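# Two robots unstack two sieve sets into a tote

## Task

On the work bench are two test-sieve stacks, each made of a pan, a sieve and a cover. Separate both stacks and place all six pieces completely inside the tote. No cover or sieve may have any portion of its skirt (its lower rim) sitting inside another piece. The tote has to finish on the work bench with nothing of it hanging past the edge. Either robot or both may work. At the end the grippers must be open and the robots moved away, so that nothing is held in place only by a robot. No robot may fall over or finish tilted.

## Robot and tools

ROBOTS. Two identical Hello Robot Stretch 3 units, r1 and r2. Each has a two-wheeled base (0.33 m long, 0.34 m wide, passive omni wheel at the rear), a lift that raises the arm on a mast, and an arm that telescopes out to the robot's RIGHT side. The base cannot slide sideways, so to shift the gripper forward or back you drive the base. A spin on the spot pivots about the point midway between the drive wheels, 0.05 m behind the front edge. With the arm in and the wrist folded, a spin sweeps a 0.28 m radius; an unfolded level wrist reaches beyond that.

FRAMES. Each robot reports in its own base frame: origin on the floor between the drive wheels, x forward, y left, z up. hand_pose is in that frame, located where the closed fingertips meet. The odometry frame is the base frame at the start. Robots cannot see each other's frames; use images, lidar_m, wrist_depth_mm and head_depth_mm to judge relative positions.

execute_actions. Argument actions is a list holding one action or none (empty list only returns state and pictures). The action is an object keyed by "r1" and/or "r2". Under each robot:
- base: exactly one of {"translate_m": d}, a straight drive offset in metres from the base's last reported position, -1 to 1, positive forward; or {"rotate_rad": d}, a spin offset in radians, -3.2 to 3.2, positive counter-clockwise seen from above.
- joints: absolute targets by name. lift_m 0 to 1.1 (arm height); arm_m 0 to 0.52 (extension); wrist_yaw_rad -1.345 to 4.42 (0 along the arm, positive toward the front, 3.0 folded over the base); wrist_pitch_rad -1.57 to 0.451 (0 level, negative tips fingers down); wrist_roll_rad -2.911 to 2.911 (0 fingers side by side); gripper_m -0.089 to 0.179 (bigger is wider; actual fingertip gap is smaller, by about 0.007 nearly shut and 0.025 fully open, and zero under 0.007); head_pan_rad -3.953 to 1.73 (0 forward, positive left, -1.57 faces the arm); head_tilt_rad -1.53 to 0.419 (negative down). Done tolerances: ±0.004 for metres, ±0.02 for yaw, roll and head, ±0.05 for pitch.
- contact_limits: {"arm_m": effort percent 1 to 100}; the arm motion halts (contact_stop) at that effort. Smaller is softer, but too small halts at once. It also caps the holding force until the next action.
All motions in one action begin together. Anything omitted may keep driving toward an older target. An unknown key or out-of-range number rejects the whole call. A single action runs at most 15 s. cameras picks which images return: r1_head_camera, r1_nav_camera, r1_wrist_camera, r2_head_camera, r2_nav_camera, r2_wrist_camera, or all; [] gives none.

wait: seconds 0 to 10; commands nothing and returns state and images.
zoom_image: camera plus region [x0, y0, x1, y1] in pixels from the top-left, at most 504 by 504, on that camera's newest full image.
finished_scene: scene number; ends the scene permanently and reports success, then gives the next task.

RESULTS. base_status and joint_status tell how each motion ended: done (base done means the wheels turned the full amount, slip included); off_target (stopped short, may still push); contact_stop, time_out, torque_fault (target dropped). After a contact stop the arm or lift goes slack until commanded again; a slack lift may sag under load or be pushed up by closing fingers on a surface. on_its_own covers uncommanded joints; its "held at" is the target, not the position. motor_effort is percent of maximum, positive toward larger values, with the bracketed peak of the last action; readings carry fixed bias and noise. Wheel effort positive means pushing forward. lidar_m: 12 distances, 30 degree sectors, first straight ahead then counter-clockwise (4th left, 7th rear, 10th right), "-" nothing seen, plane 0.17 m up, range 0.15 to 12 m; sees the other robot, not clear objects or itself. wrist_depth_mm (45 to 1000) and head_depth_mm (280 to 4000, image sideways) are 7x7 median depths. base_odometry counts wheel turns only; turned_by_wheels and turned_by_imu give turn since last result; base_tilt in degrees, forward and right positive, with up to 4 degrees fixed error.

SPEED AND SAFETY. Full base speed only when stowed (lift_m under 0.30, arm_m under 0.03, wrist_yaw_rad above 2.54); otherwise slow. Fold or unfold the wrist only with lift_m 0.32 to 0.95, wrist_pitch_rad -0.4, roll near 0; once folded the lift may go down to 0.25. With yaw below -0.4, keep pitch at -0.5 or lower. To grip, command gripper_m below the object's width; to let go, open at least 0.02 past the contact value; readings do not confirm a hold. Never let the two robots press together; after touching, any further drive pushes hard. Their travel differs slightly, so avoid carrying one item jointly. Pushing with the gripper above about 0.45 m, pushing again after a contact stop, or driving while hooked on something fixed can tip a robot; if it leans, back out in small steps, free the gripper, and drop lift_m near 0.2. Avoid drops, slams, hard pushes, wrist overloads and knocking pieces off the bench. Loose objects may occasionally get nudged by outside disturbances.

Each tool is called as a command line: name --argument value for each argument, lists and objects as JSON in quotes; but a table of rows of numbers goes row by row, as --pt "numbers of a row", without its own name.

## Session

execute_actions --actions '[]' --cameras '["r1_nav_camera","r2_nav_camera"]'

Scene clock: 0.00 s.
r1.base_odometry: x=+0.000 y=+0.000 heading=+0.000 (m, m, rad; r1's odometry frame)
r1.turned_by_wheels: +0.000 (rad since the last result)
r1.turned_by_imu: +0.000 (rad since the last result)
r1.base_tilt: forward=-0.1 right=+1.4 (deg)
r1.lidar_m: 1.79 2.41 1.22 0.98 0.98 1.06 1.64 3.62 3.95 3.81 1.06 1.81
r1.head_depth_mm: 2043 3172 - - - 1679 1953 / 2024 3100 - - - 3111 2141 / 2008 3081 - - - 3133 2152 / 1994 3068 - - - 3142 2178 / 1970 2970 - - - 3200 2198 / 1962 2923 - - - 3225 2202 / 1943 2945 - - - 3267 2228
r1.base_status: not commanded
r1.joint_positions: lift_m=+0.498 arm_m=+0.001 wrist_yaw_rad=+2.917 wrist_pitch_rad=-0.361 wrist_roll_rad=+0.008 gripper_m=+0.037 head_pan_rad=+0.000 head_tilt_rad=+0.007
r1.joint_status: not commanded
r1.motor_effort: left_wheel=-1 right_wheel=+1 lift_m=+35 arm_m=+0 wrist_yaw_rad=+1 wrist_pitch_rad=+8 wrist_roll_rad=+0 gripper_m=+0 head_pan_rad=+0 head_tilt_rad=+3 (%)
r1.hand_pose: x=+0.0302 y=+0.0792 z=+0.5238 quat_wxyz=(+0.205, +0.708, +0.048, +0.674) (m; r1's base frame)
r1.wrist_depth_mm: - 835 957 - - - - / - 909 - - - - - / 789 - - - - - - / 844 - - - - - - / 879 - 962 900 877 882 861 / 792 763 - 763 721 743 747 / 698 692 683 665 666 649 652
r2.base_odometry: x=+0.000 y=+0.000 heading=+0.000 (m, m, rad; r2's odometry frame)
r2.turned_by_wheels: +0.000 (rad since the last result)
r2.turned_by_imu: +0.000 (rad since the last result)
r2.base_tilt: forward=-0.6 right=-1.5 (deg)
r2.lidar_m: 1.09 1.01 1.02 1.28 2.70 3.22 4.07 3.75 1.14 1.32 5.62 1.66
r2.head_depth_mm: 1536 1541 1555 1572 1585 1588 1602 / 1392 1406 1411 1421 1435 1440 1457 / 1279 1295 1294 1300 1305 1320 1329 / 1182 1188 1192 1199 1208 1215 1220 / 1095 1100 1111 1112 1117 1128 1132 / 1020 1029 1034 1040 1046 1045 1054 / 960 965 971 973 976 985 985
r2.base_status: not commanded
r2.joint_positions: lift_m=+0.547 arm_m=-0.002 wrist_yaw_rad=+2.872 wrist_pitch_rad=-0.490 wrist_roll_rad=-0.006 gripper_m=+0.037 head_pan_rad=+0.017 head_tilt_rad=-0.002
r2.joint_status: not commanded
r2.motor_effort: left_wheel=+0 right_wheel=+0 lift_m=+18 arm_m=+0 wrist_yaw_rad=+1 wrist_pitch_rad=+7 wrist_roll_rad=+0 gripper_m=+0 head_pan_rad=-1 head_tilt_rad=+1 (%)
r2.hand_pose: x=+0.0359 y=+0.0643 z=+0.5440 quat_wxyz=(+0.262, +0.700, +0.079, +0.659) (m; r2's base frame)
r2.wrist_depth_mm: - - - - - 877 765 / - - - - - 941 814 / - - - - - - 878 / 966 - - - - - 941 / 840 - 885 872 889 890 903 / 739 729 - 764 768 779 783 / 653 656 675 661 670 683 690
pictures: r1_nav_camera (sideways: a quarter turn counterclockwise sets it upright), r2_nav_camera (sideways: a quarter turn counterclockwise sets it upright)
Images, in order (width x height): r1_nav_camera 672x504, r2_nav_camera 672x504.

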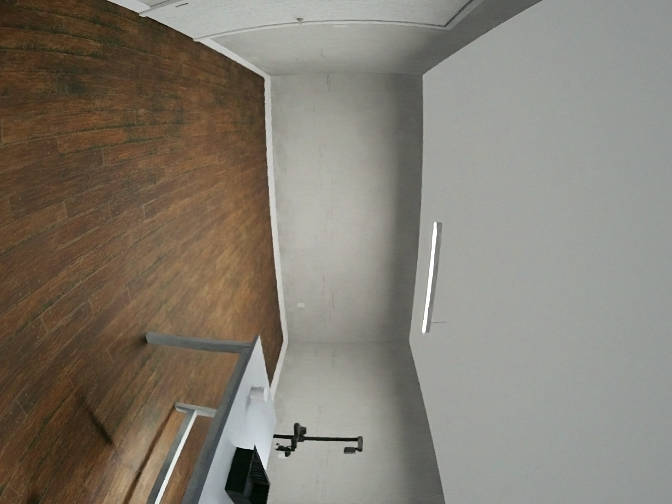

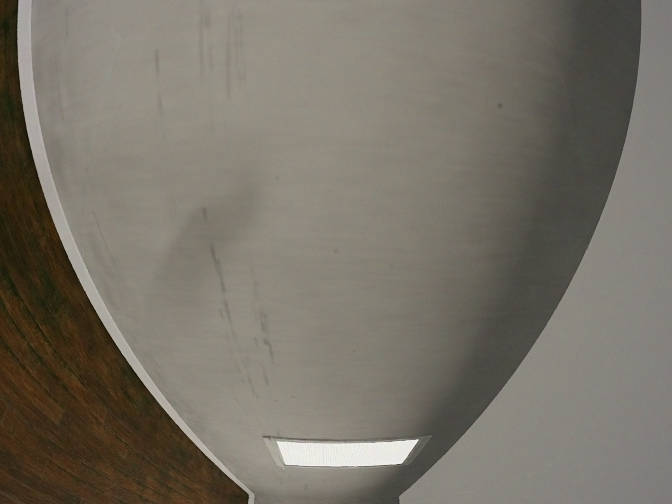

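execute_actions --actions '[{"r1":{"base":{"rotate_rad":-0.16},"joints":{"lift_m":0.28,"head_pan_rad":-1.05,"head_tilt_rad":-0.8}},"r2":{"base":{"rotate_rad":-1.3},"joints":{"lift_m":0.28,"wrist_pitch_rad":-0.4,"head_pan_rad":-1.15,"head_tilt_rad":-0.8}}}]' --cameras '[]'

execute_actions --actions '[{"r1":{"base":{"translate_m":1.0}},"r2":{"base":{"translate_m":1.0}}}]' --cameras '["r1_head_camera","r1_nav_camera","r2_head_camera","r2_nav_camera"]'

Scene clock: 7.73 s.
r1.base_odometry: x=+0.000 y=+0.000 heading=-0.160 (m, m, rad; r1's odometry frame)
r1.turned_by_wheels: -0.160 (rad since the last result)
r1.turned_by_imu: -0.160 (rad since the last result)
r1.base_tilt: forward=+0.1 right=+1.2 (deg)
r1.lidar_m: 1.79 3.96 1.40 1.01 0.98 1.01 1.37 3.62 3.75 3.95 1.06 1.77
r1.head_depth_mm: 3203 2576 2054 1709 1447 1270 1125 / 3209 2615 2074 1704 1456 1282 1131 / 3242 2611 2075 1748 1476 1275 1135 / 3190 1162 1990 1710 1489 1279 1136 / 3150 1127 2078 1762 1484 1293 1140 / 3150 1141 2116 1778 1505 1306 1142 / 3174 1151 2053 1789 1507 1310 1161
r1.base_status: done
r1.joint_positions: lift_m=+0.281 arm_m=+0.001 wrist_yaw_rad=+2.917 wrist_pitch_rad=-0.362 wrist_roll_rad=+0.008 gripper_m=+0.037 head_pan_rad=-1.043 head_tilt_rad=-0.790
r1.joint_status: all done
r1.motor_effort: left_wheel=+5(10) right_wheel=-3(5) lift_m=+19(27) arm_m=+0(0) wrist_yaw_rad=+0(1) wrist_pitch_rad=+8(8) wrist_roll_rad=+0(0) gripper_m=+0(0) head_pan_rad=-2(38) head_tilt_rad=-4(39) (%)
r1.hand_pose: x=+0.0301 y=+0.0792 z=+0.3060 quat_wxyz=(+0.205, +0.708, +0.048, +0.674) (m; r1's base frame)
r1.wrist_depth_mm: - 878 - - - - - / - 932 - - - - - / 775 979 959 944 940 902 878 / 772 - 743 744 733 715 706 / 628 - 639 601 592 581 583 / 531 507 - 517 483 501 493 / 452 466 - - 441 432 436
r2.base_odometry: x=+0.000 y=+0.000 heading=-1.300 (m, m, rad; r2's odometry frame)
r2.turned_by_wheels: -1.300 (rad since the last result)
r2.turned_by_imu: -1.294 (rad since the last result)
r2.base_tilt: forward=-0.4 right=-1.3 (deg)
r2.lidar_m: 1.75 2.55 1.26 1.02 1.01 1.10 1.71 3.19 3.49 3.80 1.74 1.13
r2.head_depth_mm: 3303 3009 2276 1834 1541 1324 1161 / 3265 2952 2265 1829 1532 1315 1159 / 3313 2943 2251 1831 1537 1319 1157 / 3372 2920 2251 1814 1529 1315 1156 / 3383 2912 2247 1819 1520 1314 1153 / 3306 2564 2166 1800 1519 1311 1146 / 3279 1269 2029 1660 1520 1303 1146
r2.base_status: done
r2.joint_positions: lift_m=+0.281 arm_m=-0.002 wrist_yaw_rad=+2.872 wrist_pitch_rad=-0.420 wrist_roll_rad=-0.006 gripper_m=+0.037 head_pan_rad=-1.143 head_tilt_rad=-0.790
r2.joint_status: all done
r2.motor_effort: left_wheel=+5(11) right_wheel=-4(10) lift_m=+8(14) arm_m=+0(0) wrist_yaw_rad=+1(1) wrist_pitch_rad=+10(10) wrist_roll_rad=+0(0) gripper_m=+0(1) head_pan_rad=-4(54) head_tilt_rad=-4(25) (%)
r2.hand_pose: x=+0.0384 y=+0.0735 z=+0.2929 quat_wxyz=(+0.239, +0.703, +0.054, +0.668) (m; r2's base frame)
r2.wrist_depth_mm: - 898 - - - - - / - 975 - - - - - / - 856 841 874 882 885 922 / 628 666 671 687 697 708 716 / 545 - 573 557 579 580 586 / 472 - - 482 488 491 500 / - - - 419 426 435 434
pictures: none
No camera images: the call's "cameras" was empty. Leave "cameras" out to get every camera's image.

Scene clock: 12.73 s.
r1.base_odometry: x=+0.987 y=-0.159 heading=-0.160 (m, m, rad; r1's odometry frame)
r1.turned_by_wheels: +0.000 (rad since the last result)
r1.turned_by_imu: +0.004 (rad since the last result)
r1.base_tilt: forward=-0.1 right=+1.2 (deg)
r1.lidar_m: 0.81 4.25 2.09 1.54 1.49 1.53 2.09 4.47 0.97 1.25 1.20 0.84
r1.head_depth_mm: 2879 1070 799 756 1443 1270 1123 / 2875 1022 805 743 1460 1271 1126 / 2836 1054 809 750 1464 1276 1134 / 2866 1049 846 754 1490 1285 1140 / 2755 1127 875 764 1489 1294 1141 / 2880 1147 889 766 1495 1294 1151 / 2871 1150 897 774 1514 1320 1157
r1.base_status: done
r1.joint_positions: lift_m=+0.281 arm_m=+0.001 wrist_yaw_rad=+2.917 wrist_pitch_rad=-0.362 wrist_roll_rad=+0.008 gripper_m=+0.037 head_pan_rad=-1.043 head_tilt_rad=-0.790
r1.joint_status: not commanded
r1.motor_effort: left_wheel=+3(16) right_wheel=-3(6) lift_m=+19(19) arm_m=+0(0) wrist_yaw_rad=+0(1) wrist_pitch_rad=+8(8) wrist_roll_rad=+0(0) gripper_m=+0(0) head_pan_rad=-3(2) head_tilt_rad=-5(5) (%)
r1.hand_pose: x=+0.0301 y=+0.0792 z=+0.3060 quat_wxyz=(+0.205, +0.708, +0.048, +0.674) (m; r1's base frame)
r1.wrist_depth_mm: - - - - - - - / - - - - - - - / - - 944 929 938 906 889 / 772 - 744 736 731 721 685 / 626 - 633 610 598 586 576 / 523 505 - 512 486 497 496 / 458 466 - - 439 438 434
r2.base_odometry: x=+0.268 y=-0.963 heading=-1.300 (m, m, rad; r2's odometry frame)
r2.turned_by_wheels: +0.000 (rad since the last result)
r2.turned_by_imu: +0.002 (rad since the last result)
r2.base_tilt: forward=-0.6 right=-1.5 (deg)
r2.lidar_m: 1.14 3.43 1.71 1.39 1.38 1.51 2.33 4.11 4.25 0.68 0.67 0.74
r2.head_depth_mm: 2990 1203 918 851 1534 1275 1160 / 2973 1151 917 1686 1530 1292 1159 / 2999 1198 913 1684 1533 1294 1152 / 2952 1189 909 1687 1531 1293 1156 / 3051 1133 876 1681 1521 1312 1153 / 3066 1136 880 1716 1516 1313 1152 / 3073 1054 888 1710 1515 1302 1149
r2.base_status: done
r2.joint_positions: lift_m=+0.281 arm_m=-0.002 wrist_yaw_rad=+2.872 wrist_pitch_rad=-0.419 wrist_roll_rad=-0.006 gripper_m=+0.037 head_pan_rad=-1.143 head_tilt_rad=-0.790
r2.joint_status: not commanded
r2.motor_effort: left_wheel=+3(18) right_wheel=-4(7) lift_m=+9(9) arm_m=+0(0) wrist_yaw_rad=+1(1) wrist_pitch_rad=+10(10) wrist_roll_rad=+0(0) gripper_m=+0(0) head_pan_rad=-4(4) head_tilt_rad=-3(3) (%)
r2.hand_pose: x=+0.0385 y=+0.0735 z=+0.2930 quat_wxyz=(+0.239, +0.703, +0.054, +0.668) (m; r2's base frame)
r2.wrist_depth_mm: - - - - - - - / - - - - - - - / - 830 854 866 881 901 911 / 623 666 668 686 704 715 723 / 547 - 571 564 576 586 600 / 465 - - 483 490 494 501 / - - - 421 427 431 433
pictures: r1_head_camera (sideways: a quarter turn clockwise sets it upright), r1_nav_camera (sideways: a quarter turn counterclockwise sets it upright), r2_head_camera (sideways: a quarter turn clockwise sets it upright), r2_nav_camera (sideways: a quarter turn counterclockwise sets it upright)
Images, in order (width x height): r1_head_camera 896x504, r1_nav_camera 672x504, r2_head_camera 896x504, r2_nav_camera 672x504.

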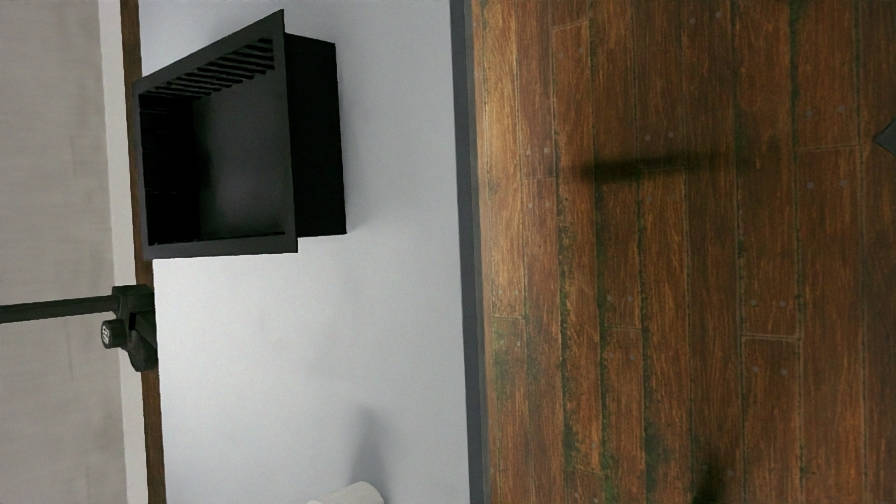

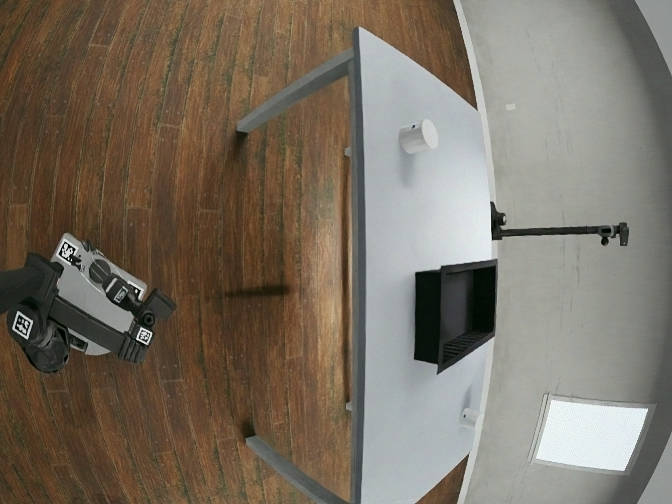

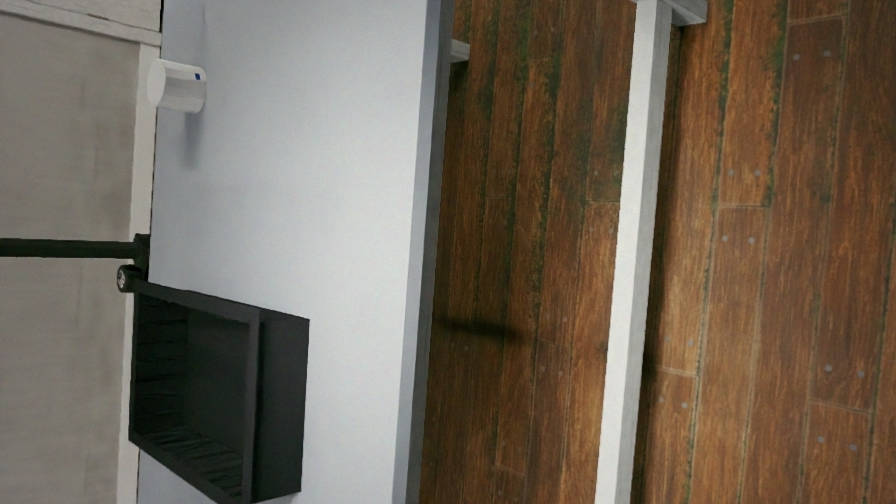

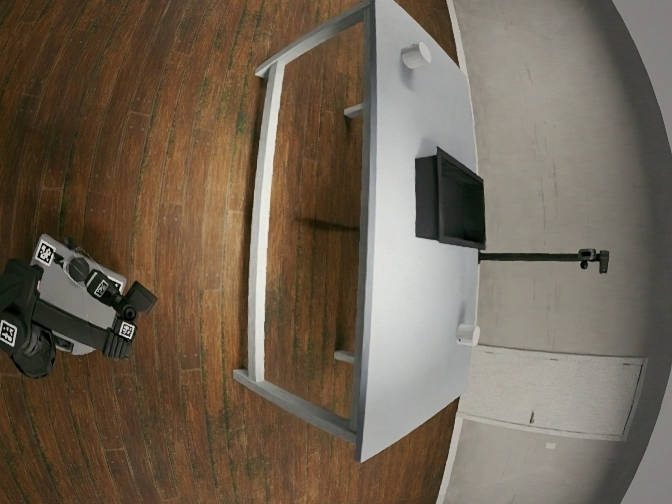

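execute_actions --actions '[{"r1":{"base":{"translate_m":0.42}},"r2":{"base":{"translate_m":0.85}}}]' --cameras '[]'

execute_actions --actions '[{"r1":{"base":{"rotate_rad":0.54},"joints":{"lift_m":0.94,"head_pan_rad":-1.57,"head_tilt_rad":-0.9}},"r2":{"base":{"rotate_rad":0.37},"joints":{"lift_m":0.94,"head_pan_rad":-1.57,"head_tilt_rad":-0.9}}}]' --cameras '[]'

execute_actions --actions '[{"r1":{"joints":{"wrist_yaw_rad":0,"gripper_m":0.13,"arm_m":0.15}},"r2":{"joints":{"wrist_yaw_rad":0,"gripper_m":0.13,"arm_m":0.15}}}]' --cameras '[]'

execute_actions --actions '[{"r1":{"joints":{"lift_m":1.05,"wrist_pitch_rad":-1.4,"arm_m":0.27}},"r2":{"joints":{"lift_m":1.05,"wrist_pitch_rad":-1.4,"arm_m":0.27}}}]' --cameras '["r1_wrist_camera","r2_wrist_camera"]'

Scene clock: 22.47 s.
r1.base_odometry: x=+1.402 y=-0.226 heading=-0.160 (m, m, rad; r1's odometry frame)
r1.turned_by_wheels: +0.000 (rad since the last result)
r1.turned_by_imu: +0.001 (rad since the last result)
r1.base_tilt: forward=+0.2 right=+1.2 (deg)
r1.lidar_m: 4.05 3.90 2.41 1.75 1.71 1.75 2.39 4.84 1.21 1.03 0.99 0.41
r1.head_depth_mm: 2751 2577 845 698 596 1229 1123 / 2700 2690 851 707 600 1245 1126 / 2716 2641 862 661 605 1265 1142 / 2674 2717 871 668 606 1270 1138 / 2662 2750 878 723 613 1271 1124 / 2659 2757 887 728 617 819 1125 / 2691 2796 2177 734 619 1253 1154
r1.base_status: done
r1.joint_positions: lift_m=+0.281 arm_m=+0.001 wrist_yaw_rad=+2.917 wrist_pitch_rad=-0.362 wrist_roll_rad=+0.008 gripper_m=+0.037 head_pan_rad=-1.043 head_tilt_rad=-0.790
r1.joint_status: not commanded
r1.motor_effort: left_wheel=+3(16) right_wheel=-2(6) lift_m=+18(19) arm_m=+0(0) wrist_yaw_rad=+2(0) wrist_pitch_rad=+8(8) wrist_roll_rad=+0(0) gripper_m=+0(0) head_pan_rad=-2(2) head_tilt_rad=-4(5) (%)
r1.hand_pose: x=+0.0301 y=+0.0792 z=+0.3060 quat_wxyz=(+0.205, +0.708, +0.048, +0.674) (m; r1's base frame)
r1.wrist_depth_mm: - - - - - - - / - - - - - - - / - - 975 928 945 885 891 / 773 - 756 731 722 705 703 / 627 - 638 600 596 588 583 / 525 516 - 504 483 499 494 / 451 473 - - 442 428 432
r2.base_odometry: x=+0.496 y=-1.782 heading=-1.300 (m, m, rad; r2's odometry frame)
r2.turned_by_wheels: +0.000 (rad since the last result)
r2.turned_by_imu: +0.002 (rad since the last result)
r2.base_tilt: forward=-0.6 right=-1.4 (deg)
r2.lidar_m: 3.91 3.87 2.10 1.70 1.69 1.85 2.88 0.90 0.45 0.36 0.36 0.39
r2.head_depth_mm: 2670 2888 918 743 622 1251 1122 / 2704 2881 915 742 622 1275 1117 / 2725 2909 914 638 620 1265 1117 / 2741 2938 907 735 618 1265 1113 / 2780 2912 903 735 616 1281 1109 / 2819 2892 2163 733 616 779 1114 / 2844 2887 2217 1799 614 1284 1147
r2.base_status: done
r2.joint_positions: lift_m=+0.281 arm_m=-0.002 wrist_yaw_rad=+2.872 wrist_pitch_rad=-0.419 wrist_roll_rad=-0.006 gripper_m=+0.037 head_pan_rad=-1.143 head_tilt_rad=-0.790
r2.joint_status: not commanded
r2.motor_effort: left_wheel=+4(16) right_wheel=-4(7) lift_m=+8(8) arm_m=+0(0) wrist_yaw_rad=+1(1) wrist_pitch_rad=+10(9) wrist_roll_rad=+0(0) gripper_m=-1(0) head_pan_rad=-4(4) head_tilt_rad=-3(3) (%)
r2.hand_pose: x=+0.0385 y=+0.0735 z=+0.2930 quat_wxyz=(+0.239, +0.703, +0.054, +0.668) (m; r2's base frame)
r2.wrist_depth_mm: - - - - - - - / - - - - - - - / - 844 851 873 889 904 937 / 629 669 677 676 698 708 710 / 542 - 579 563 578 585 596 / 467 - - 486 489 494 500 / - - - 425 426 430 430
pictures: none
No camera images: the call's "cameras" was empty. Leave "cameras" out to get every camera's image.

Scene clock: 29.30 s.
r1.base_odometry: x=+1.402 y=-0.226 heading=+0.380 (m, m, rad; r1's odometry frame)
r1.turned_by_wheels: +0.540 (rad since the last result)
r1.turned_by_imu: +0.533 (rad since the last result)
r1.base_tilt: forward=+0.1 right=+1.2 (deg)
r1.lidar_m: 3.90 2.40 1.75 1.69 1.76 2.41 4.83 1.21 1.03 0.99 0.41 4.05
r1.head_depth_mm: 2636 895 769 - 1326 1220 1113 / 2650 908 754 - - 1226 - / 2684 911 760 - - - - / 2647 925 764 - - 1261 1130 / 2684 929 768 687 1334 1220 1123 / 2729 945 781 663 614 1194 1126 / 2733 2330 845 668 615 1270 1133
r1.base_status: done
r1.joint_positions: lift_m=+0.939 arm_m=+0.001 wrist_yaw_rad=+2.917 wrist_pitch_rad=-0.362 wrist_roll_rad=+0.008 gripper_m=+0.037 head_pan_rad=-1.563 head_tilt_rad=-0.889
r1.joint_status: all done
r1.motor_effort: left_wheel=-5(13) right_wheel=+4(10) lift_m=+49(52) arm_m=+0(0) wrist_yaw_rad=+1(1) wrist_pitch_rad=+8(8) wrist_roll_rad=+0(0) gripper_m=+0(0) head_pan_rad=-2(27) head_tilt_rad=-4(14) (%)
r1.hand_pose: x=+0.0301 y=+0.0791 z=+0.9648 quat_wxyz=(+0.205, +0.708, +0.048, +0.674) (m; r1's base frame)
r1.wrist_depth_mm: - - - - - - - / - - - - - - - / - - - - - - - / - - - - - - - / - - - - - - - / - - - - - - - / - - - - - - -
r2.base_odometry: x=+0.496 y=-1.782 heading=-0.930 (m, m, rad; r2's odometry frame)
r2.turned_by_wheels: +0.370 (rad since the last result)
r2.turned_by_imu: +0.365 (rad since the last result)
r2.base_tilt: forward=-0.6 right=-1.4 (deg)
r2.lidar_m: 3.86 2.41 1.76 1.69 1.74 2.38 4.93 0.52 0.37 0.36 0.37 4.02
r2.head_depth_mm: 2791 980 816 - - 1267 1128 / 2798 974 794 - - 1234 1124 / 2781 976 793 - - - - / 2778 967 789 - - - - / 2800 967 786 - - 1258 1161 / 2794 1026 783 662 708 1054 1122 / 2816 2377 1942 663 609 1255 1121
r2.base_status: done
r2.joint_positions: lift_m=+0.939 arm_m=-0.002 wrist_yaw_rad=+2.872 wrist_pitch_rad=-0.419 wrist_roll_rad=-0.006 gripper_m=+0.037 head_pan_rad=-1.563 head_tilt_rad=-0.889
r2.joint_status: all done
r2.motor_effort: left_wheel=-5(15) right_wheel=+5(13) lift_m=+27(28) arm_m=+0(0) wrist_yaw_rad=+1(2) wrist_pitch_rad=+9(10) wrist_roll_rad=+0(0) gripper_m=-1(0) head_pan_rad=-4(34) head_tilt_rad=-4(11) (%)
r2.hand_pose: x=+0.0385 y=+0.0736 z=+0.9519 quat_wxyz=(+0.239, +0.703, +0.054, +0.668) (m; r2's base frame)
r2.wrist_depth_mm: - - - - - - - / - - - - - - - / - - - - - - - / - - - - - - - / - - - - - - - / - - - - - - - / - - - - - - -
pictures: none
No camera images: the call's "cameras" was empty. Leave "cameras" out to get every camera's image.

Scene clock: 31.77 s.
r1.base_odometry: x=+1.402 y=-0.226 heading=+0.380 (m, m, rad; r1's odometry frame)
r1.turned_by_wheels: +0.000 (rad since the last result)
r1.turned_by_imu: +0.000 (rad since the last result)
r1.base_tilt: forward=-0.3 right=+1.2 (deg)
r1.lidar_m: 3.89 2.38 1.75 1.69 1.76 2.42 4.83 1.21 1.03 0.99 0.41 4.05
r1.head_depth_mm: 2702 - - 640 1308 1218 1103 / 2706 - - 642 596 1216 1118 / 2686 - - 637 598 1231 1132 / 2692 925 747 642 603 1247 1126 / 2710 933 773 660 607 1222 1117 / 2721 941 780 661 613 1192 1120 / 2770 2333 847 666 615 1266 1125
r1.base_status: not commanded
r1.joint_positions: lift_m=+0.939 arm_m=+0.150 wrist_yaw_rad=+0.002 wrist_pitch_rad=-0.362 wrist_roll_rad=+0.008 gripper_m=+0.130 head_pan_rad=-1.563 head_tilt_rad=-0.889
r1.joint_status: all done
r1.motor_effort: left_wheel=-5(5) right_wheel=+4(4) lift_m=+50(49) arm_m=+5(5) wrist_yaw_rad=-1(2) wrist_pitch_rad=+8(8) wrist_roll_rad=+0(0) gripper_m=+0(84) head_pan_rad=-2(3) head_tilt_rad=-4(4) (%)
r1.hand_pose: x=-0.0210 y=-0.5256 z=+0.9648 quat_wxyz=(+0.693, +0.128, -0.698, -0.128) (m; r1's base frame)
r1.wrist_depth_mm: - - - - - - - / - - - - - - - / - - - 709 720 681 515 / - - 565 546 544 543 443 / - 489 462 454 454 462 413 / - - 389 386 380 - 374 / 359 339 338 333 332 330 325
r2.base_odometry: x=+0.496 y=-1.782 heading=-0.930 (m, m, rad; r2's odometry frame)
r2.turned_by_wheels: +0.000 (rad since the last result)
r2.turned_by_imu: +0.000 (rad since the last result)
r2.base_tilt: forward=-0.4 right=-1.6 (deg)
r2.lidar_m: 3.87 2.41 1.75 1.69 1.75 2.38 4.93 0.52 0.38 0.36 0.37 4.06
r2.head_depth_mm: 2763 - - 670 603 1269 1131 / 2783 - - 669 603 1264 1130 / 2785 - - 646 602 1263 1128 / 2791 969 768 650 614 1259 1136 / 2795 967 787 665 611 1266 1121 / 2809 1032 787 663 609 1048 1128 / 2808 2379 1944 665 609 1254 1122
r2.base_status: not commanded
r2.joint_positions: lift_m=+0.939 arm_m=+0.150 wrist_yaw_rad=+0.004 wrist_pitch_rad=-0.419 wrist_roll_rad=-0.006 gripper_m=+0.130 head_pan_rad=-1.563 head_tilt_rad=-0.889
r2.joint_status: all done
r2.motor_effort: left_wheel=-6(6) right_wheel=+5(5) lift_m=+27(27) arm_m=+3(3) wrist_yaw_rad=-1(3) wrist_pitch_rad=+9(9) wrist_roll_rad=+0(0) gripper_m=+1(86) head_pan_rad=-4(4) head_tilt_rad=-4(3) (%)
r2.hand_pose: x=-0.0207 y=-0.5189 z=+0.9519 quat_wxyz=(+0.694, +0.149, -0.689, -0.146) (m; r2's base frame)
r2.wrist_depth_mm: - - - - - - - / - - - - - - - / - - 630 649 656 641 546 / - 539 496 510 523 523 449 / - 430 417 422 427 448 409 / - - 356 358 364 380 375 / 318 308 313 309 318 317 327
pictures: none
No camera images: the call's "cameras" was empty. Leave "cameras" out to get every camera's image.

Scene clock: 33.90 s.
r1.base_odometry: x=+1.402 y=-0.226 heading=+0.380 (m, m, rad; r1's odometry frame)
r1.turned_by_wheels: +0.000 (rad since the last result)
r1.turned_by_imu: +0.000 (rad since the last result)
r1.base_tilt: forward=-0.3 right=+1.3 (deg)
r1.lidar_m: 3.89 2.39 1.75 1.69 1.76 2.41 4.84 1.21 1.03 0.99 0.41 4.07
r1.head_depth_mm: 2617 893 747 640 1309 1221 1102 / 2644 887 735 643 596 1232 1127 / - 855 758 639 600 1233 1138 / 2715 896 763 641 603 1248 1126 / 2718 930 772 656 606 1223 1119 / 2637 939 777 664 611 1195 1130 / 2753 2305 846 670 615 1257 1136
r1.base_status: not commanded
r1.joint_positions: lift_m=+1.049 arm_m=+0.270 wrist_yaw_rad=+0.001 wrist_pitch_rad=-1.397 wrist_roll_rad=+0.008 gripper_m=+0.130 head_pan_rad=-1.563 head_tilt_rad=-0.889
r1.joint_status: all done
r1.motor_effort: left_wheel=-5(5) right_wheel=+4(4) lift_m=+50(53) arm_m=+5(8) wrist_yaw_rad=-1(1) wrist_pitch_rad=-1(7) wrist_roll_rad=+0(0) gripper_m=+0(0) head_pan_rad=-4(4) head_tilt_rad=-5(4) (%)
r1.hand_pose: x=-0.0216 y=-0.4350 z=+0.9316 quat_wxyz=(+0.539, +0.453, -0.543, -0.457) (m; r1's base frame)
r1.wrist_depth_mm: 320 319 320 321 323 320 323 / 323 325 326 325 324 325 328 / 322 324 324 258 327 331 333 / 327 329 329 330 331 332 334 / 325 331 332 334 332 332 336 / 332 - 332 337 337 - 337 / - - - - - - -
r2.base_odometry: x=+0.496 y=-1.782 heading=-0.930 (m, m, rad; r2's odometry frame)
r2.turned_by_wheels: +0.000 (rad since the last result)
r2.turned_by_imu: +0.000 (rad since the last result)
r2.base_tilt: forward=-0.6 right=-1.5 (deg)
r2.lidar_m: 3.87 2.42 1.75 1.69 1.75 2.37 4.92 0.52 0.38 0.36 0.37 4.01
r2.head_depth_mm: 2814 979 794 671 603 1267 1131 / 2808 974 813 670 602 1262 1128 / - - 791 640 602 1268 1128 / 2775 939 788 647 612 1262 1133 / 2798 966 787 665 612 1255 1122 / 2802 1029 783 665 609 1052 1123 / 2798 2375 1951 663 608 1255 1118
r2.base_status: not commanded
r2.joint_positions: lift_m=+1.049 arm_m=+0.270 wrist_yaw_rad=+0.002 wrist_pitch_rad=-1.397 wrist_roll_rad=-0.006 gripper_m=+0.130 head_pan_rad=-1.563 head_tilt_rad=-0.889
r2.joint_status: all done
r2.motor_effort: left_wheel=-6(6) right_wheel=+5(5) lift_m=+26(28) arm_m=+3(4) wrist_yaw_rad=-1(1) wrist_pitch_rad=-2(8) wrist_roll_rad=+0(0) gripper_m=+0(1) head_pan_rad=-5(5) head_tilt_rad=-4(3) (%)
r2.hand_pose: x=-0.0216 y=-0.4353 z=+0.9315 quat_wxyz=(+0.544, +0.457, -0.539, -0.453) (m; r2's base frame)
r2.wrist_depth_mm: 317 320 320 324 326 329 334 / 320 319 324 325 329 333 335 / 325 323 326 257 334 335 339 / 328 329 329 333 337 341 342 / 331 332 335 337 341 346 348 / - - 338 341 346 348 354 / - - - - - - -
pictures: r1_wrist_camera, r2_wrist_camera
Images, in order (width x height): r1_wrist_camera 644x364, r2_wrist_camera 644x364.

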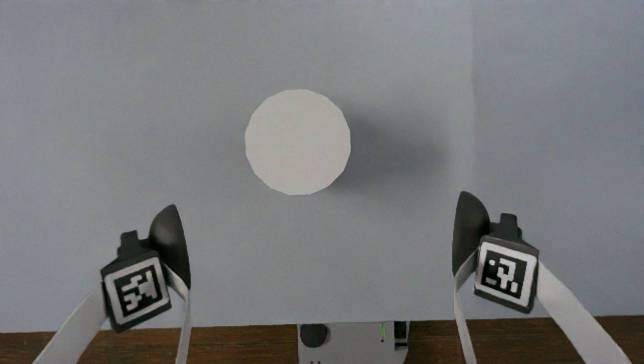

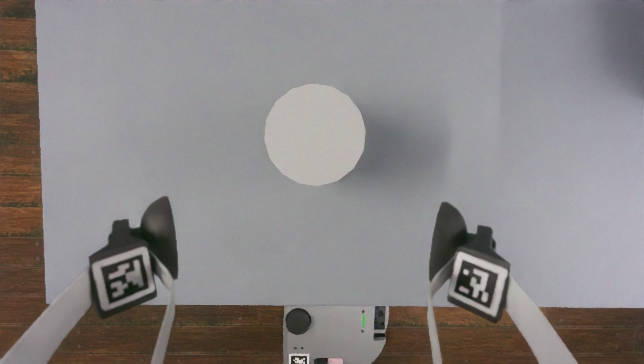

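execute_actions --actions '[{"r1":{"base":{"translate_m":0.015},"joints":{"lift_m":0.942,"arm_m":0.323}},"r2":{"base":{"translate_m":-0.005},"joints":{"lift_m":0.941,"arm_m":0.327}}}]' --cameras '["r1_wrist_camera","r2_wrist_camera"]'

execute_actions --actions '[{"r1":{"joints":{"gripper_m":0.04}},"r2":{"joints":{"gripper_m":0.04}}}]' --cameras '[]'

execute_actions --actions '[{"r1":{"joints":{"lift_m":0.97}},"r2":{"joints":{"lift_m":0.97}}}]' --cameras '["r2_head_camera","r1_head_camera"]'

execute_actions --actions '[{"r1":{"base":{"translate_m":-0.51},"joints":{"lift_m":1.09,"arm_m":0.4}},"r2":{"base":{"translate_m":-0.51},"joints":{"lift_m":1.09,"arm_m":0.4}}}]' --cameras '["r1_wrist_camera","r2_wrist_camera"]'

Scene clock: 39.00 s.
r1.base_odometry: x=+1.416 y=-0.220 heading=+0.380 (m, m, rad; r1's odometry frame)
r1.turned_by_wheels: +0.000 (rad since the last result)
r1.turned_by_imu: -0.001 (rad since the last result)
r1.base_tilt: forward=-0.1 right=+1.1 (deg)
r1.lidar_m: 3.90 2.39 1.74 1.69 1.76 2.42 4.85 1.22 1.03 0.99 0.40 4.02
r1.head_depth_mm: - 872 748 640 1298 1217 1100 / - 882 761 645 597 1228 1121 / - - 730 634 599 1238 1138 / 2705 923 763 642 603 1240 1127 / 2666 930 771 656 608 1228 1118 / 2692 942 775 664 613 1211 1126 / 2742 2285 1879 668 615 1271 1131
r1.base_status: done
r1.joint_positions: lift_m=+0.943 arm_m=+0.323 wrist_yaw_rad=+0.001 wrist_pitch_rad=-1.399 wrist_roll_rad=+0.008 gripper_m=+0.130 head_pan_rad=-1.563 head_tilt_rad=-0.889
r1.joint_status: all done
r1.motor_effort: left_wheel=-4(7) right_wheel=+4(9) lift_m=+18(45) arm_m=+5(7) wrist_yaw_rad=+0(1) wrist_pitch_rad=+0(1) wrist_roll_rad=+0(0) gripper_m=+0(0) head_pan_rad=-2(2) head_tilt_rad=-5(5) (%)
r1.hand_pose: x=-0.0216 y=-0.4876 z=+0.8247 quat_wxyz=(+0.539, +0.454, -0.543, -0.457) (m; r1's base frame)
r1.wrist_depth_mm: 216 218 218 218 219 221 220 / 218 219 220 221 222 221 224 / 220 221 222 223 224 224 225 / 223 222 223 153 224 226 225 / 225 224 224 154 225 228 229 / 225 - 228 155 228 - 230 / 227 228 231 229 230 232 233
r2.base_odometry: x=+0.493 y=-1.778 heading=-0.930 (m, m, rad; r2's odometry frame)
r2.turned_by_wheels: +0.000 (rad since the last result)
r2.turned_by_imu: +0.000 (rad since the last result)
r2.base_tilt: forward=-0.4 right=-1.6 (deg)
r2.lidar_m: 3.87 2.41 1.76 1.69 1.75 2.38 4.92 0.52 0.37 0.36 0.37 4.05
r2.head_depth_mm: - 947 796 671 604 1265 1131 / - 930 793 669 602 1259 1127 / - - 771 639 602 1265 1130 / 2766 968 771 638 611 1261 1131 / 2825 962 787 665 611 1261 1122 / 2805 997 786 664 608 1052 1121 / 2804 2381 1949 664 609 1252 1122
r2.base_status: done
r2.joint_positions: lift_m=+0.942 arm_m=+0.327 wrist_yaw_rad=+0.002 wrist_pitch_rad=-1.398 wrist_roll_rad=-0.006 gripper_m=+0.130 head_pan_rad=-1.563 head_tilt_rad=-0.889
r2.joint_status: all done
r2.motor_effort: left_wheel=-5(13) right_wheel=+5(7) lift_m=+8(23) arm_m=+3(3) wrist_yaw_rad=-1(2) wrist_pitch_rad=-1(1) wrist_roll_rad=+0(0) gripper_m=+0(0) head_pan_rad=-4(3) head_tilt_rad=-4(3) (%)
r2.hand_pose: x=-0.0216 y=-0.4919 z=+0.8238 quat_wxyz=(+0.543, +0.457, -0.539, -0.453) (m; r2's base frame)
r2.wrist_depth_mm: 212 214 215 217 219 220 222 / 214 215 217 220 221 224 225 / 216 218 220 222 223 226 228 / 219 221 222 151 226 229 231 / 221 222 152 153 228 232 233 / 224 - 226 155 231 234 236 / 227 228 231 232 234 237 238
pictures: r1_wrist_camera, r2_wrist_camera
Images, in order (width x height): r1_wrist_camera 644x364, r2_wrist_camera 644x364.

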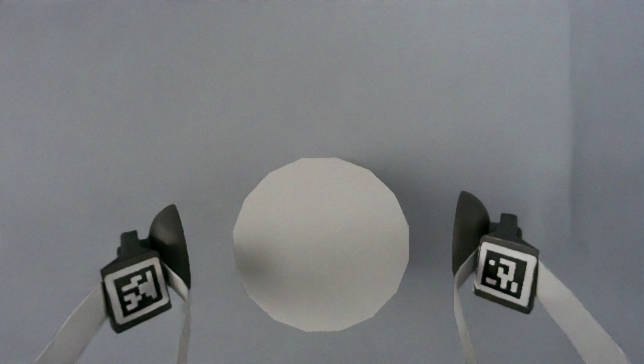

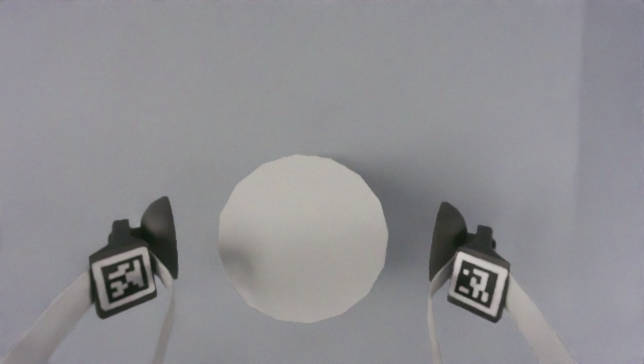

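Scene clock: 40.40 s.
r1.base_odometry: x=+1.416 y=-0.220 heading=+0.380 (m, m, rad; r1's odometry frame)
r1.turned_by_wheels: +0.000 (rad since the last result)
r1.turned_by_imu: +0.000 (rad since the last result)
r1.base_tilt: forward=+0.1 right=+1.2 (deg)
r1.lidar_m: 3.90 2.39 1.74 1.69 1.76 2.41 4.83 1.22 1.03 0.99 0.40 4.03
r1.head_depth_mm: - 872 746 639 1302 1226 1098 / - 878 753 643 596 1226 1123 / - - 747 633 599 1236 1132 / 2653 925 770 642 602 1236 1127 / 2698 933 772 660 608 1219 1121 / 2672 935 776 666 612 1211 1120 / 2741 2319 1876 666 614 1255 1129
r1.base_status: not commanded
r1.joint_positions: lift_m=+0.943 arm_m=+0.323 wrist_yaw_rad=+0.001 wrist_pitch_rad=-1.399 wrist_roll_rad=+0.008 gripper_m=+0.041 head_pan_rad=-1.563 head_tilt_rad=-0.889
r1.joint_status: all done
r1.motor_effort: left_wheel=-4(5) right_wheel=+4(4) lift_m=+19(18) arm_m=+5(5) wrist_yaw_rad=+0(0) wrist_pitch_rad=+0(0) wrist_roll_rad=+0(0) gripper_m=-14(88) head_pan_rad=-2(3) head_tilt_rad=-4(5) (%)
r1.hand_pose: x=-0.0216 y=-0.4876 z=+0.8247 quat_wxyz=(+0.539, +0.454, -0.543, -0.457) (m; r1's base frame)
r1.wrist_depth_mm: 217 218 218 219 220 221 221 / 218 218 220 220 222 222 224 / 220 221 222 223 223 223 224 / 224 221 224 152 224 226 226 / 224 223 153 154 154 226 227 / 226 226 154 155 192 229 230 / 226 228 230 229 230 231 232
r2.base_odometry: x=+0.493 y=-1.778 heading=-0.930 (m, m, rad; r2's odometry frame)
r2.turned_by_wheels: +0.000 (rad since the last result)
r2.turned_by_imu: +0.000 (rad since the last result)
r2.base_tilt: forward=-0.5 right=-1.5 (deg)
r2.lidar_m: 3.88 2.41 1.75 1.69 1.74 2.38 4.91 0.52 0.37 0.36 0.37 4.04
r2.head_depth_mm: - 949 797 669 603 1271 1129 / - 932 793 669 603 1266 1133 / - - 771 640 602 1266 1129 / 2771 968 777 638 613 1265 1138 / 2795 964 788 664 611 1255 1126 / 2792 994 787 664 610 1047 1121 / 2780 2369 1944 663 611 1258 1115
r2.base_status: not commanded
r2.joint_positions: lift_m=+0.942 arm_m=+0.327 wrist_yaw_rad=+0.002 wrist_pitch_rad=-1.398 wrist_roll_rad=-0.006 gripper_m=+0.041 head_pan_rad=-1.563 head_tilt_rad=-0.889
r2.joint_status: all done
r2.motor_effort: left_wheel=-4(5) right_wheel=+4(5) lift_m=+8(8) arm_m=+3(3) wrist_yaw_rad=+0(1) wrist_pitch_rad=-1(1) wrist_roll_rad=+0(0) gripper_m=-20(100) head_pan_rad=-4(4) head_tilt_rad=-4(4) (%)
r2.hand_pose: x=-0.0216 y=-0.4919 z=+0.8238 quat_wxyz=(+0.543, +0.457, -0.539, -0.453) (m; r2's base frame)
r2.wrist_depth_mm: 212 214 215 217 218 220 223 / 215 215 218 219 221 223 225 / 217 218 220 222 224 225 227 / 219 221 222 150 226 228 229 / 222 222 151 152 227 231 233 / 222 224 154 154 231 234 236 / 226 227 230 233 234 236 239
pictures: none
No camera images: the call's "cameras" was empty. Leave "cameras" out to get every camera's image.

Scene clock: 41.43 s.
r1.base_odometry: x=+1.416 y=-0.220 heading=+0.380 (m, m, rad; r1's odometry frame)
r1.turned_by_wheels: +0.000 (rad since the last result)
r1.turned_by_imu: +0.000 (rad since the last result)
r1.base_tilt: forward=-0.1 right=+1.2 (deg)
r1.lidar_m: 3.89 2.38 1.74 1.69 1.75 2.41 4.85 1.22 1.03 0.99 0.40 4.05
r1.head_depth_mm: 2580 898 744 640 1299 1225 1093 / - 904 750 645 597 1227 1117 / - - 613 636 601 1239 1132 / 2683 927 769 648 602 1226 1129 / 2727 928 772 657 607 1225 1122 / 2652 937 778 665 613 1216 1125 / 2735 2296 1882 666 615 1257 1131
r1.base_status: not commanded
r1.joint_positions: lift_m=+0.969 arm_m=+0.323 wrist_yaw_rad=+0.001 wrist_pitch_rad=-1.399 wrist_roll_rad=+0.008 gripper_m=+0.041 head_pan_rad=-1.563 head_tilt_rad=-0.889
r1.joint_status: all done
r1.motor_effort: left_wheel=-5(5) right_wheel=+4(4) lift_m=+50(53) arm_m=+5(5) wrist_yaw_rad=+0(0) wrist_pitch_rad=+0(1) wrist_roll_rad=+0(0) gripper_m=-14(15) head_pan_rad=-4(3) head_tilt_rad=-5(5) (%)
r1.hand_pose: x=-0.0216 y=-0.4875 z=+0.8516 quat_wxyz=(+0.539, +0.454, -0.543, -0.457) (m; r1's base frame)
r1.wrist_depth_mm: 244 243 243 245 246 247 247 / 245 245 246 247 248 249 248 / 246 246 247 248 250 251 251 / 248 248 249 153 252 251 252 / 251 252 153 153 153 254 255 / 253 251 154 155 206 256 259 / 254 255 255 257 258 260 260
r2.base_odometry: x=+0.493 y=-1.778 heading=-0.930 (m, m, rad; r2's odometry frame)
r2.turned_by_wheels: +0.000 (rad since the last result)
r2.turned_by_imu: +0.000 (rad since the last result)
r2.base_tilt: forward=-0.6 right=-1.5 (deg)
r2.lidar_m: 3.89 2.42 1.76 1.68 1.75 2.38 4.94 0.52 0.37 0.36 0.37 4.02
r2.head_depth_mm: 2803 976 796 671 604 1266 1126 / - 956 796 669 602 1268 1129 / - - 792 654 601 1264 1126 / 2766 967 791 651 613 1258 1133 / 2804 967 786 665 611 1257 1120 / 2808 996 787 664 609 1048 1126 / 2799 2399 1950 661 609 1257 1120
r2.base_status: not commanded
r2.joint_positions: lift_m=+0.969 arm_m=+0.327 wrist_yaw_rad=+0.002 wrist_pitch_rad=-1.398 wrist_roll_rad=-0.006 gripper_m=+0.041 head_pan_rad=-1.563 head_tilt_rad=-0.889
r2.joint_status: all done
r2.motor_effort: left_wheel=-5(5) right_wheel=+5(4) lift_m=+27(28) arm_m=+3(3) wrist_yaw_rad=-1(1) wrist_pitch_rad=-1(1) wrist_roll_rad=+0(0) gripper_m=-18(20) head_pan_rad=-4(4) head_tilt_rad=-4(4) (%)
r2.hand_pose: x=-0.0216 y=-0.4919 z=+0.8515 quat_wxyz=(+0.543, +0.457, -0.539, -0.453) (m; r2's base frame)
r2.wrist_depth_mm: 239 240 241 244 246 248 251 / 240 244 245 246 248 250 253 / 244 245 247 249 252 254 257 / 246 248 249 151 254 257 260 / 249 250 152 152 204 260 262 / 252 253 153 153 260 263 265 / 254 257 258 260 262 266 267
pictures: r1_head_camera (sideways: a quarter turn clockwise sets it upright), r2_head_camera (sideways: a quarter turn clockwise sets it upright)
Images, in order (width x height): r1_head_camera 896x504, r2_head_camera 896x504.

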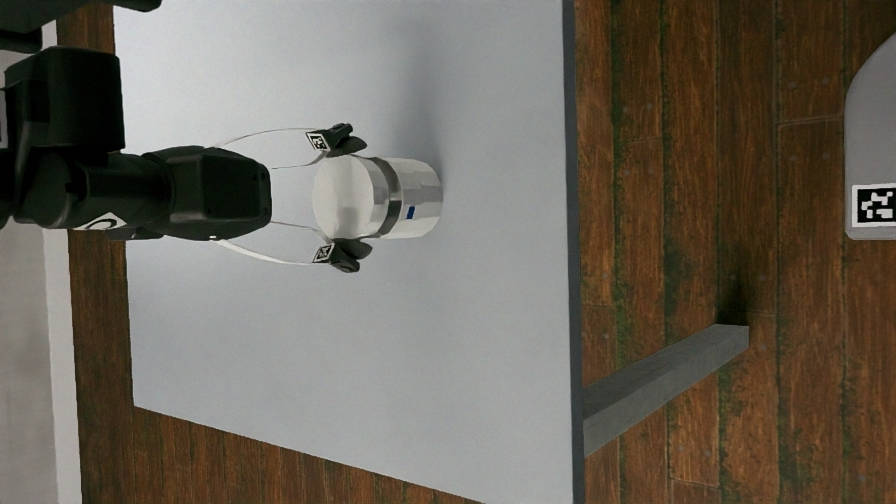

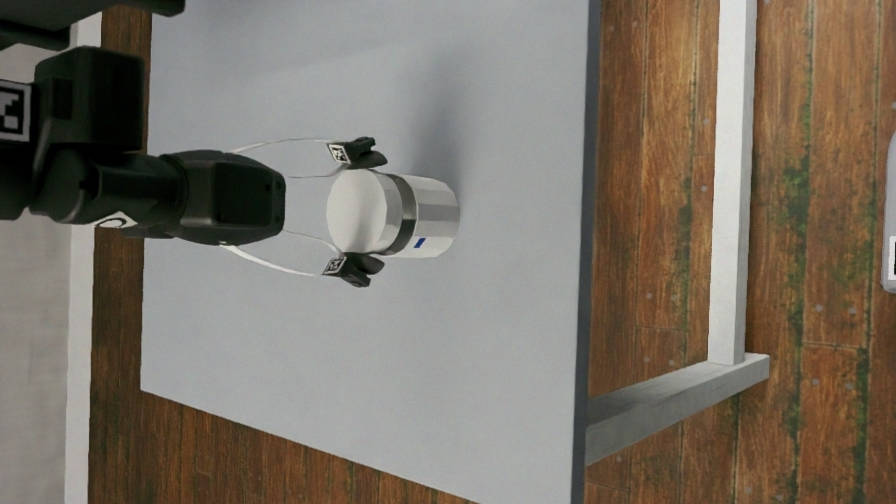

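Scene clock: 47.77 s.
r1.base_odometry: x=+0.942 y=-0.409 heading=+0.380 (m, m, rad; r1's odometry frame)
r1.turned_by_wheels: +0.000 (rad since the last result)
r1.turned_by_imu: -0.001 (rad since the last result)
r1.base_tilt: forward=-0.1 right=+1.3 (deg)
r1.lidar_m: 4.39 2.37 1.75 1.69 1.76 2.42 4.33 0.75 1.02 0.99 1.03 0.79
r1.head_depth_mm: 2654 896 747 640 593 1227 1096 / 2687 895 703 645 597 1234 1123 / 2672 807 755 650 599 1231 1140 / 2509 852 761 653 602 1243 1135 / 2645 850 751 660 607 1236 1121 / 2671 939 763 661 612 1257 1127 / 2731 949 784 668 617 1263 1135
r1.base_status: done
r1.joint_positions: lift_m=+1.089 arm_m=+0.400 wrist_yaw_rad=+0.001 wrist_pitch_rad=-1.399 wrist_roll_rad=+0.008 gripper_m=+0.041 head_pan_rad=-1.563 head_tilt_rad=-0.889
r1.joint_status: all done
r1.motor_effort: left_wheel=-4(12) right_wheel=+4(5) lift_m=+51(57) arm_m=+5(4) wrist_yaw_rad=-1(0) wrist_pitch_rad=+0(0) wrist_roll_rad=+0(0) gripper_m=-14(14) head_pan_rad=-3(2) head_tilt_rad=-4(5) (%)
r1.hand_pose: x=-0.0216 y=-0.5645 z=+0.9716 quat_wxyz=(+0.539, +0.454, -0.543, -0.457) (m; r1's base frame)
r1.wrist_depth_mm: 356 310 359 355 343 362 364 / 358 307 355 360 360 366 365 / 360 303 365 365 360 369 368 / 365 311 363 153 326 372 371 / 367 313 153 153 154 372 374 / 369 284 154 154 222 378 378 / 374 374 378 380 378 378 382
r2.base_odometry: x=+0.188 y=-1.370 heading=-0.930 (m, m, rad; r2's odometry frame)
r2.turned_by_wheels: +0.000 (rad since the last result)
r2.turned_by_imu: +0.002 (rad since the last result)
r2.base_tilt: forward=-0.5 right=-1.5 (deg)
r2.lidar_m: 4.40 2.41 1.75 1.68 1.75 2.38 4.40 0.52 0.38 0.36 0.38 0.51
r2.head_depth_mm: 2793 980 796 670 604 1263 1133 / 2788 944 716 669 615 1266 1126 / 2856 876 787 667 614 1267 1129 / 1318 878 785 666 612 1261 1133 / 2766 876 743 666 611 1263 1124 / 2778 959 766 663 610 1213 1125 / 2793 962 782 664 609 1210 1123
r2.base_status: done
r2.joint_positions: lift_m=+1.089 arm_m=+0.400 wrist_yaw_rad=+0.002 wrist_pitch_rad=-1.398 wrist_roll_rad=-0.006 gripper_m=+0.041 head_pan_rad=-1.563 head_tilt_rad=-0.889
r2.joint_status: all done
r2.motor_effort: left_wheel=-5(11) right_wheel=+4(6) lift_m=+27(28) arm_m=+3(2) wrist_yaw_rad=-1(1) wrist_pitch_rad=-1(0) wrist_roll_rad=+0(0) gripper_m=-20(20) head_pan_rad=-4(4) head_tilt_rad=-4(3) (%)
r2.hand_pose: x=-0.0216 y=-0.5648 z=+0.9715 quat_wxyz=(+0.543, +0.457, -0.539, -0.454) (m; r2's base frame)
r2.wrist_depth_mm: 354 313 357 360 349 370 372 / 360 313 360 363 349 374 376 / 361 313 366 367 351 378 379 / 364 311 367 151 328 382 383 / 370 285 151 151 221 384 390 / 374 373 153 154 387 390 396 / 377 382 381 386 391 395 397
pictures: r1_wrist_camera, r2_wrist_camera
Images, in order (width x height): r1_wrist_camera 644x364, r2_wrist_camera 644x364.

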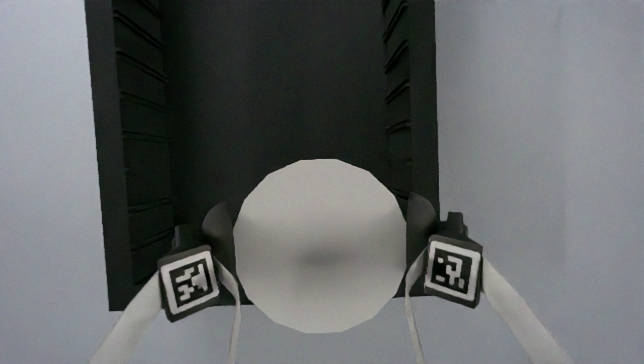

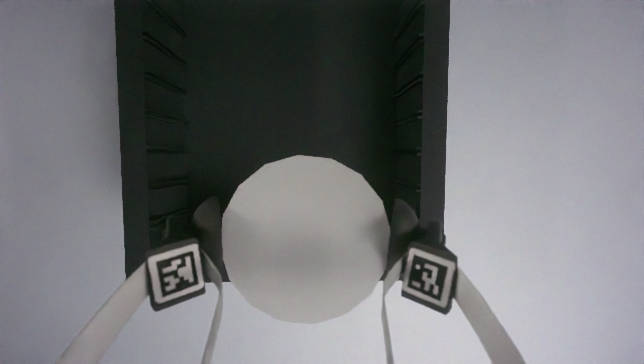

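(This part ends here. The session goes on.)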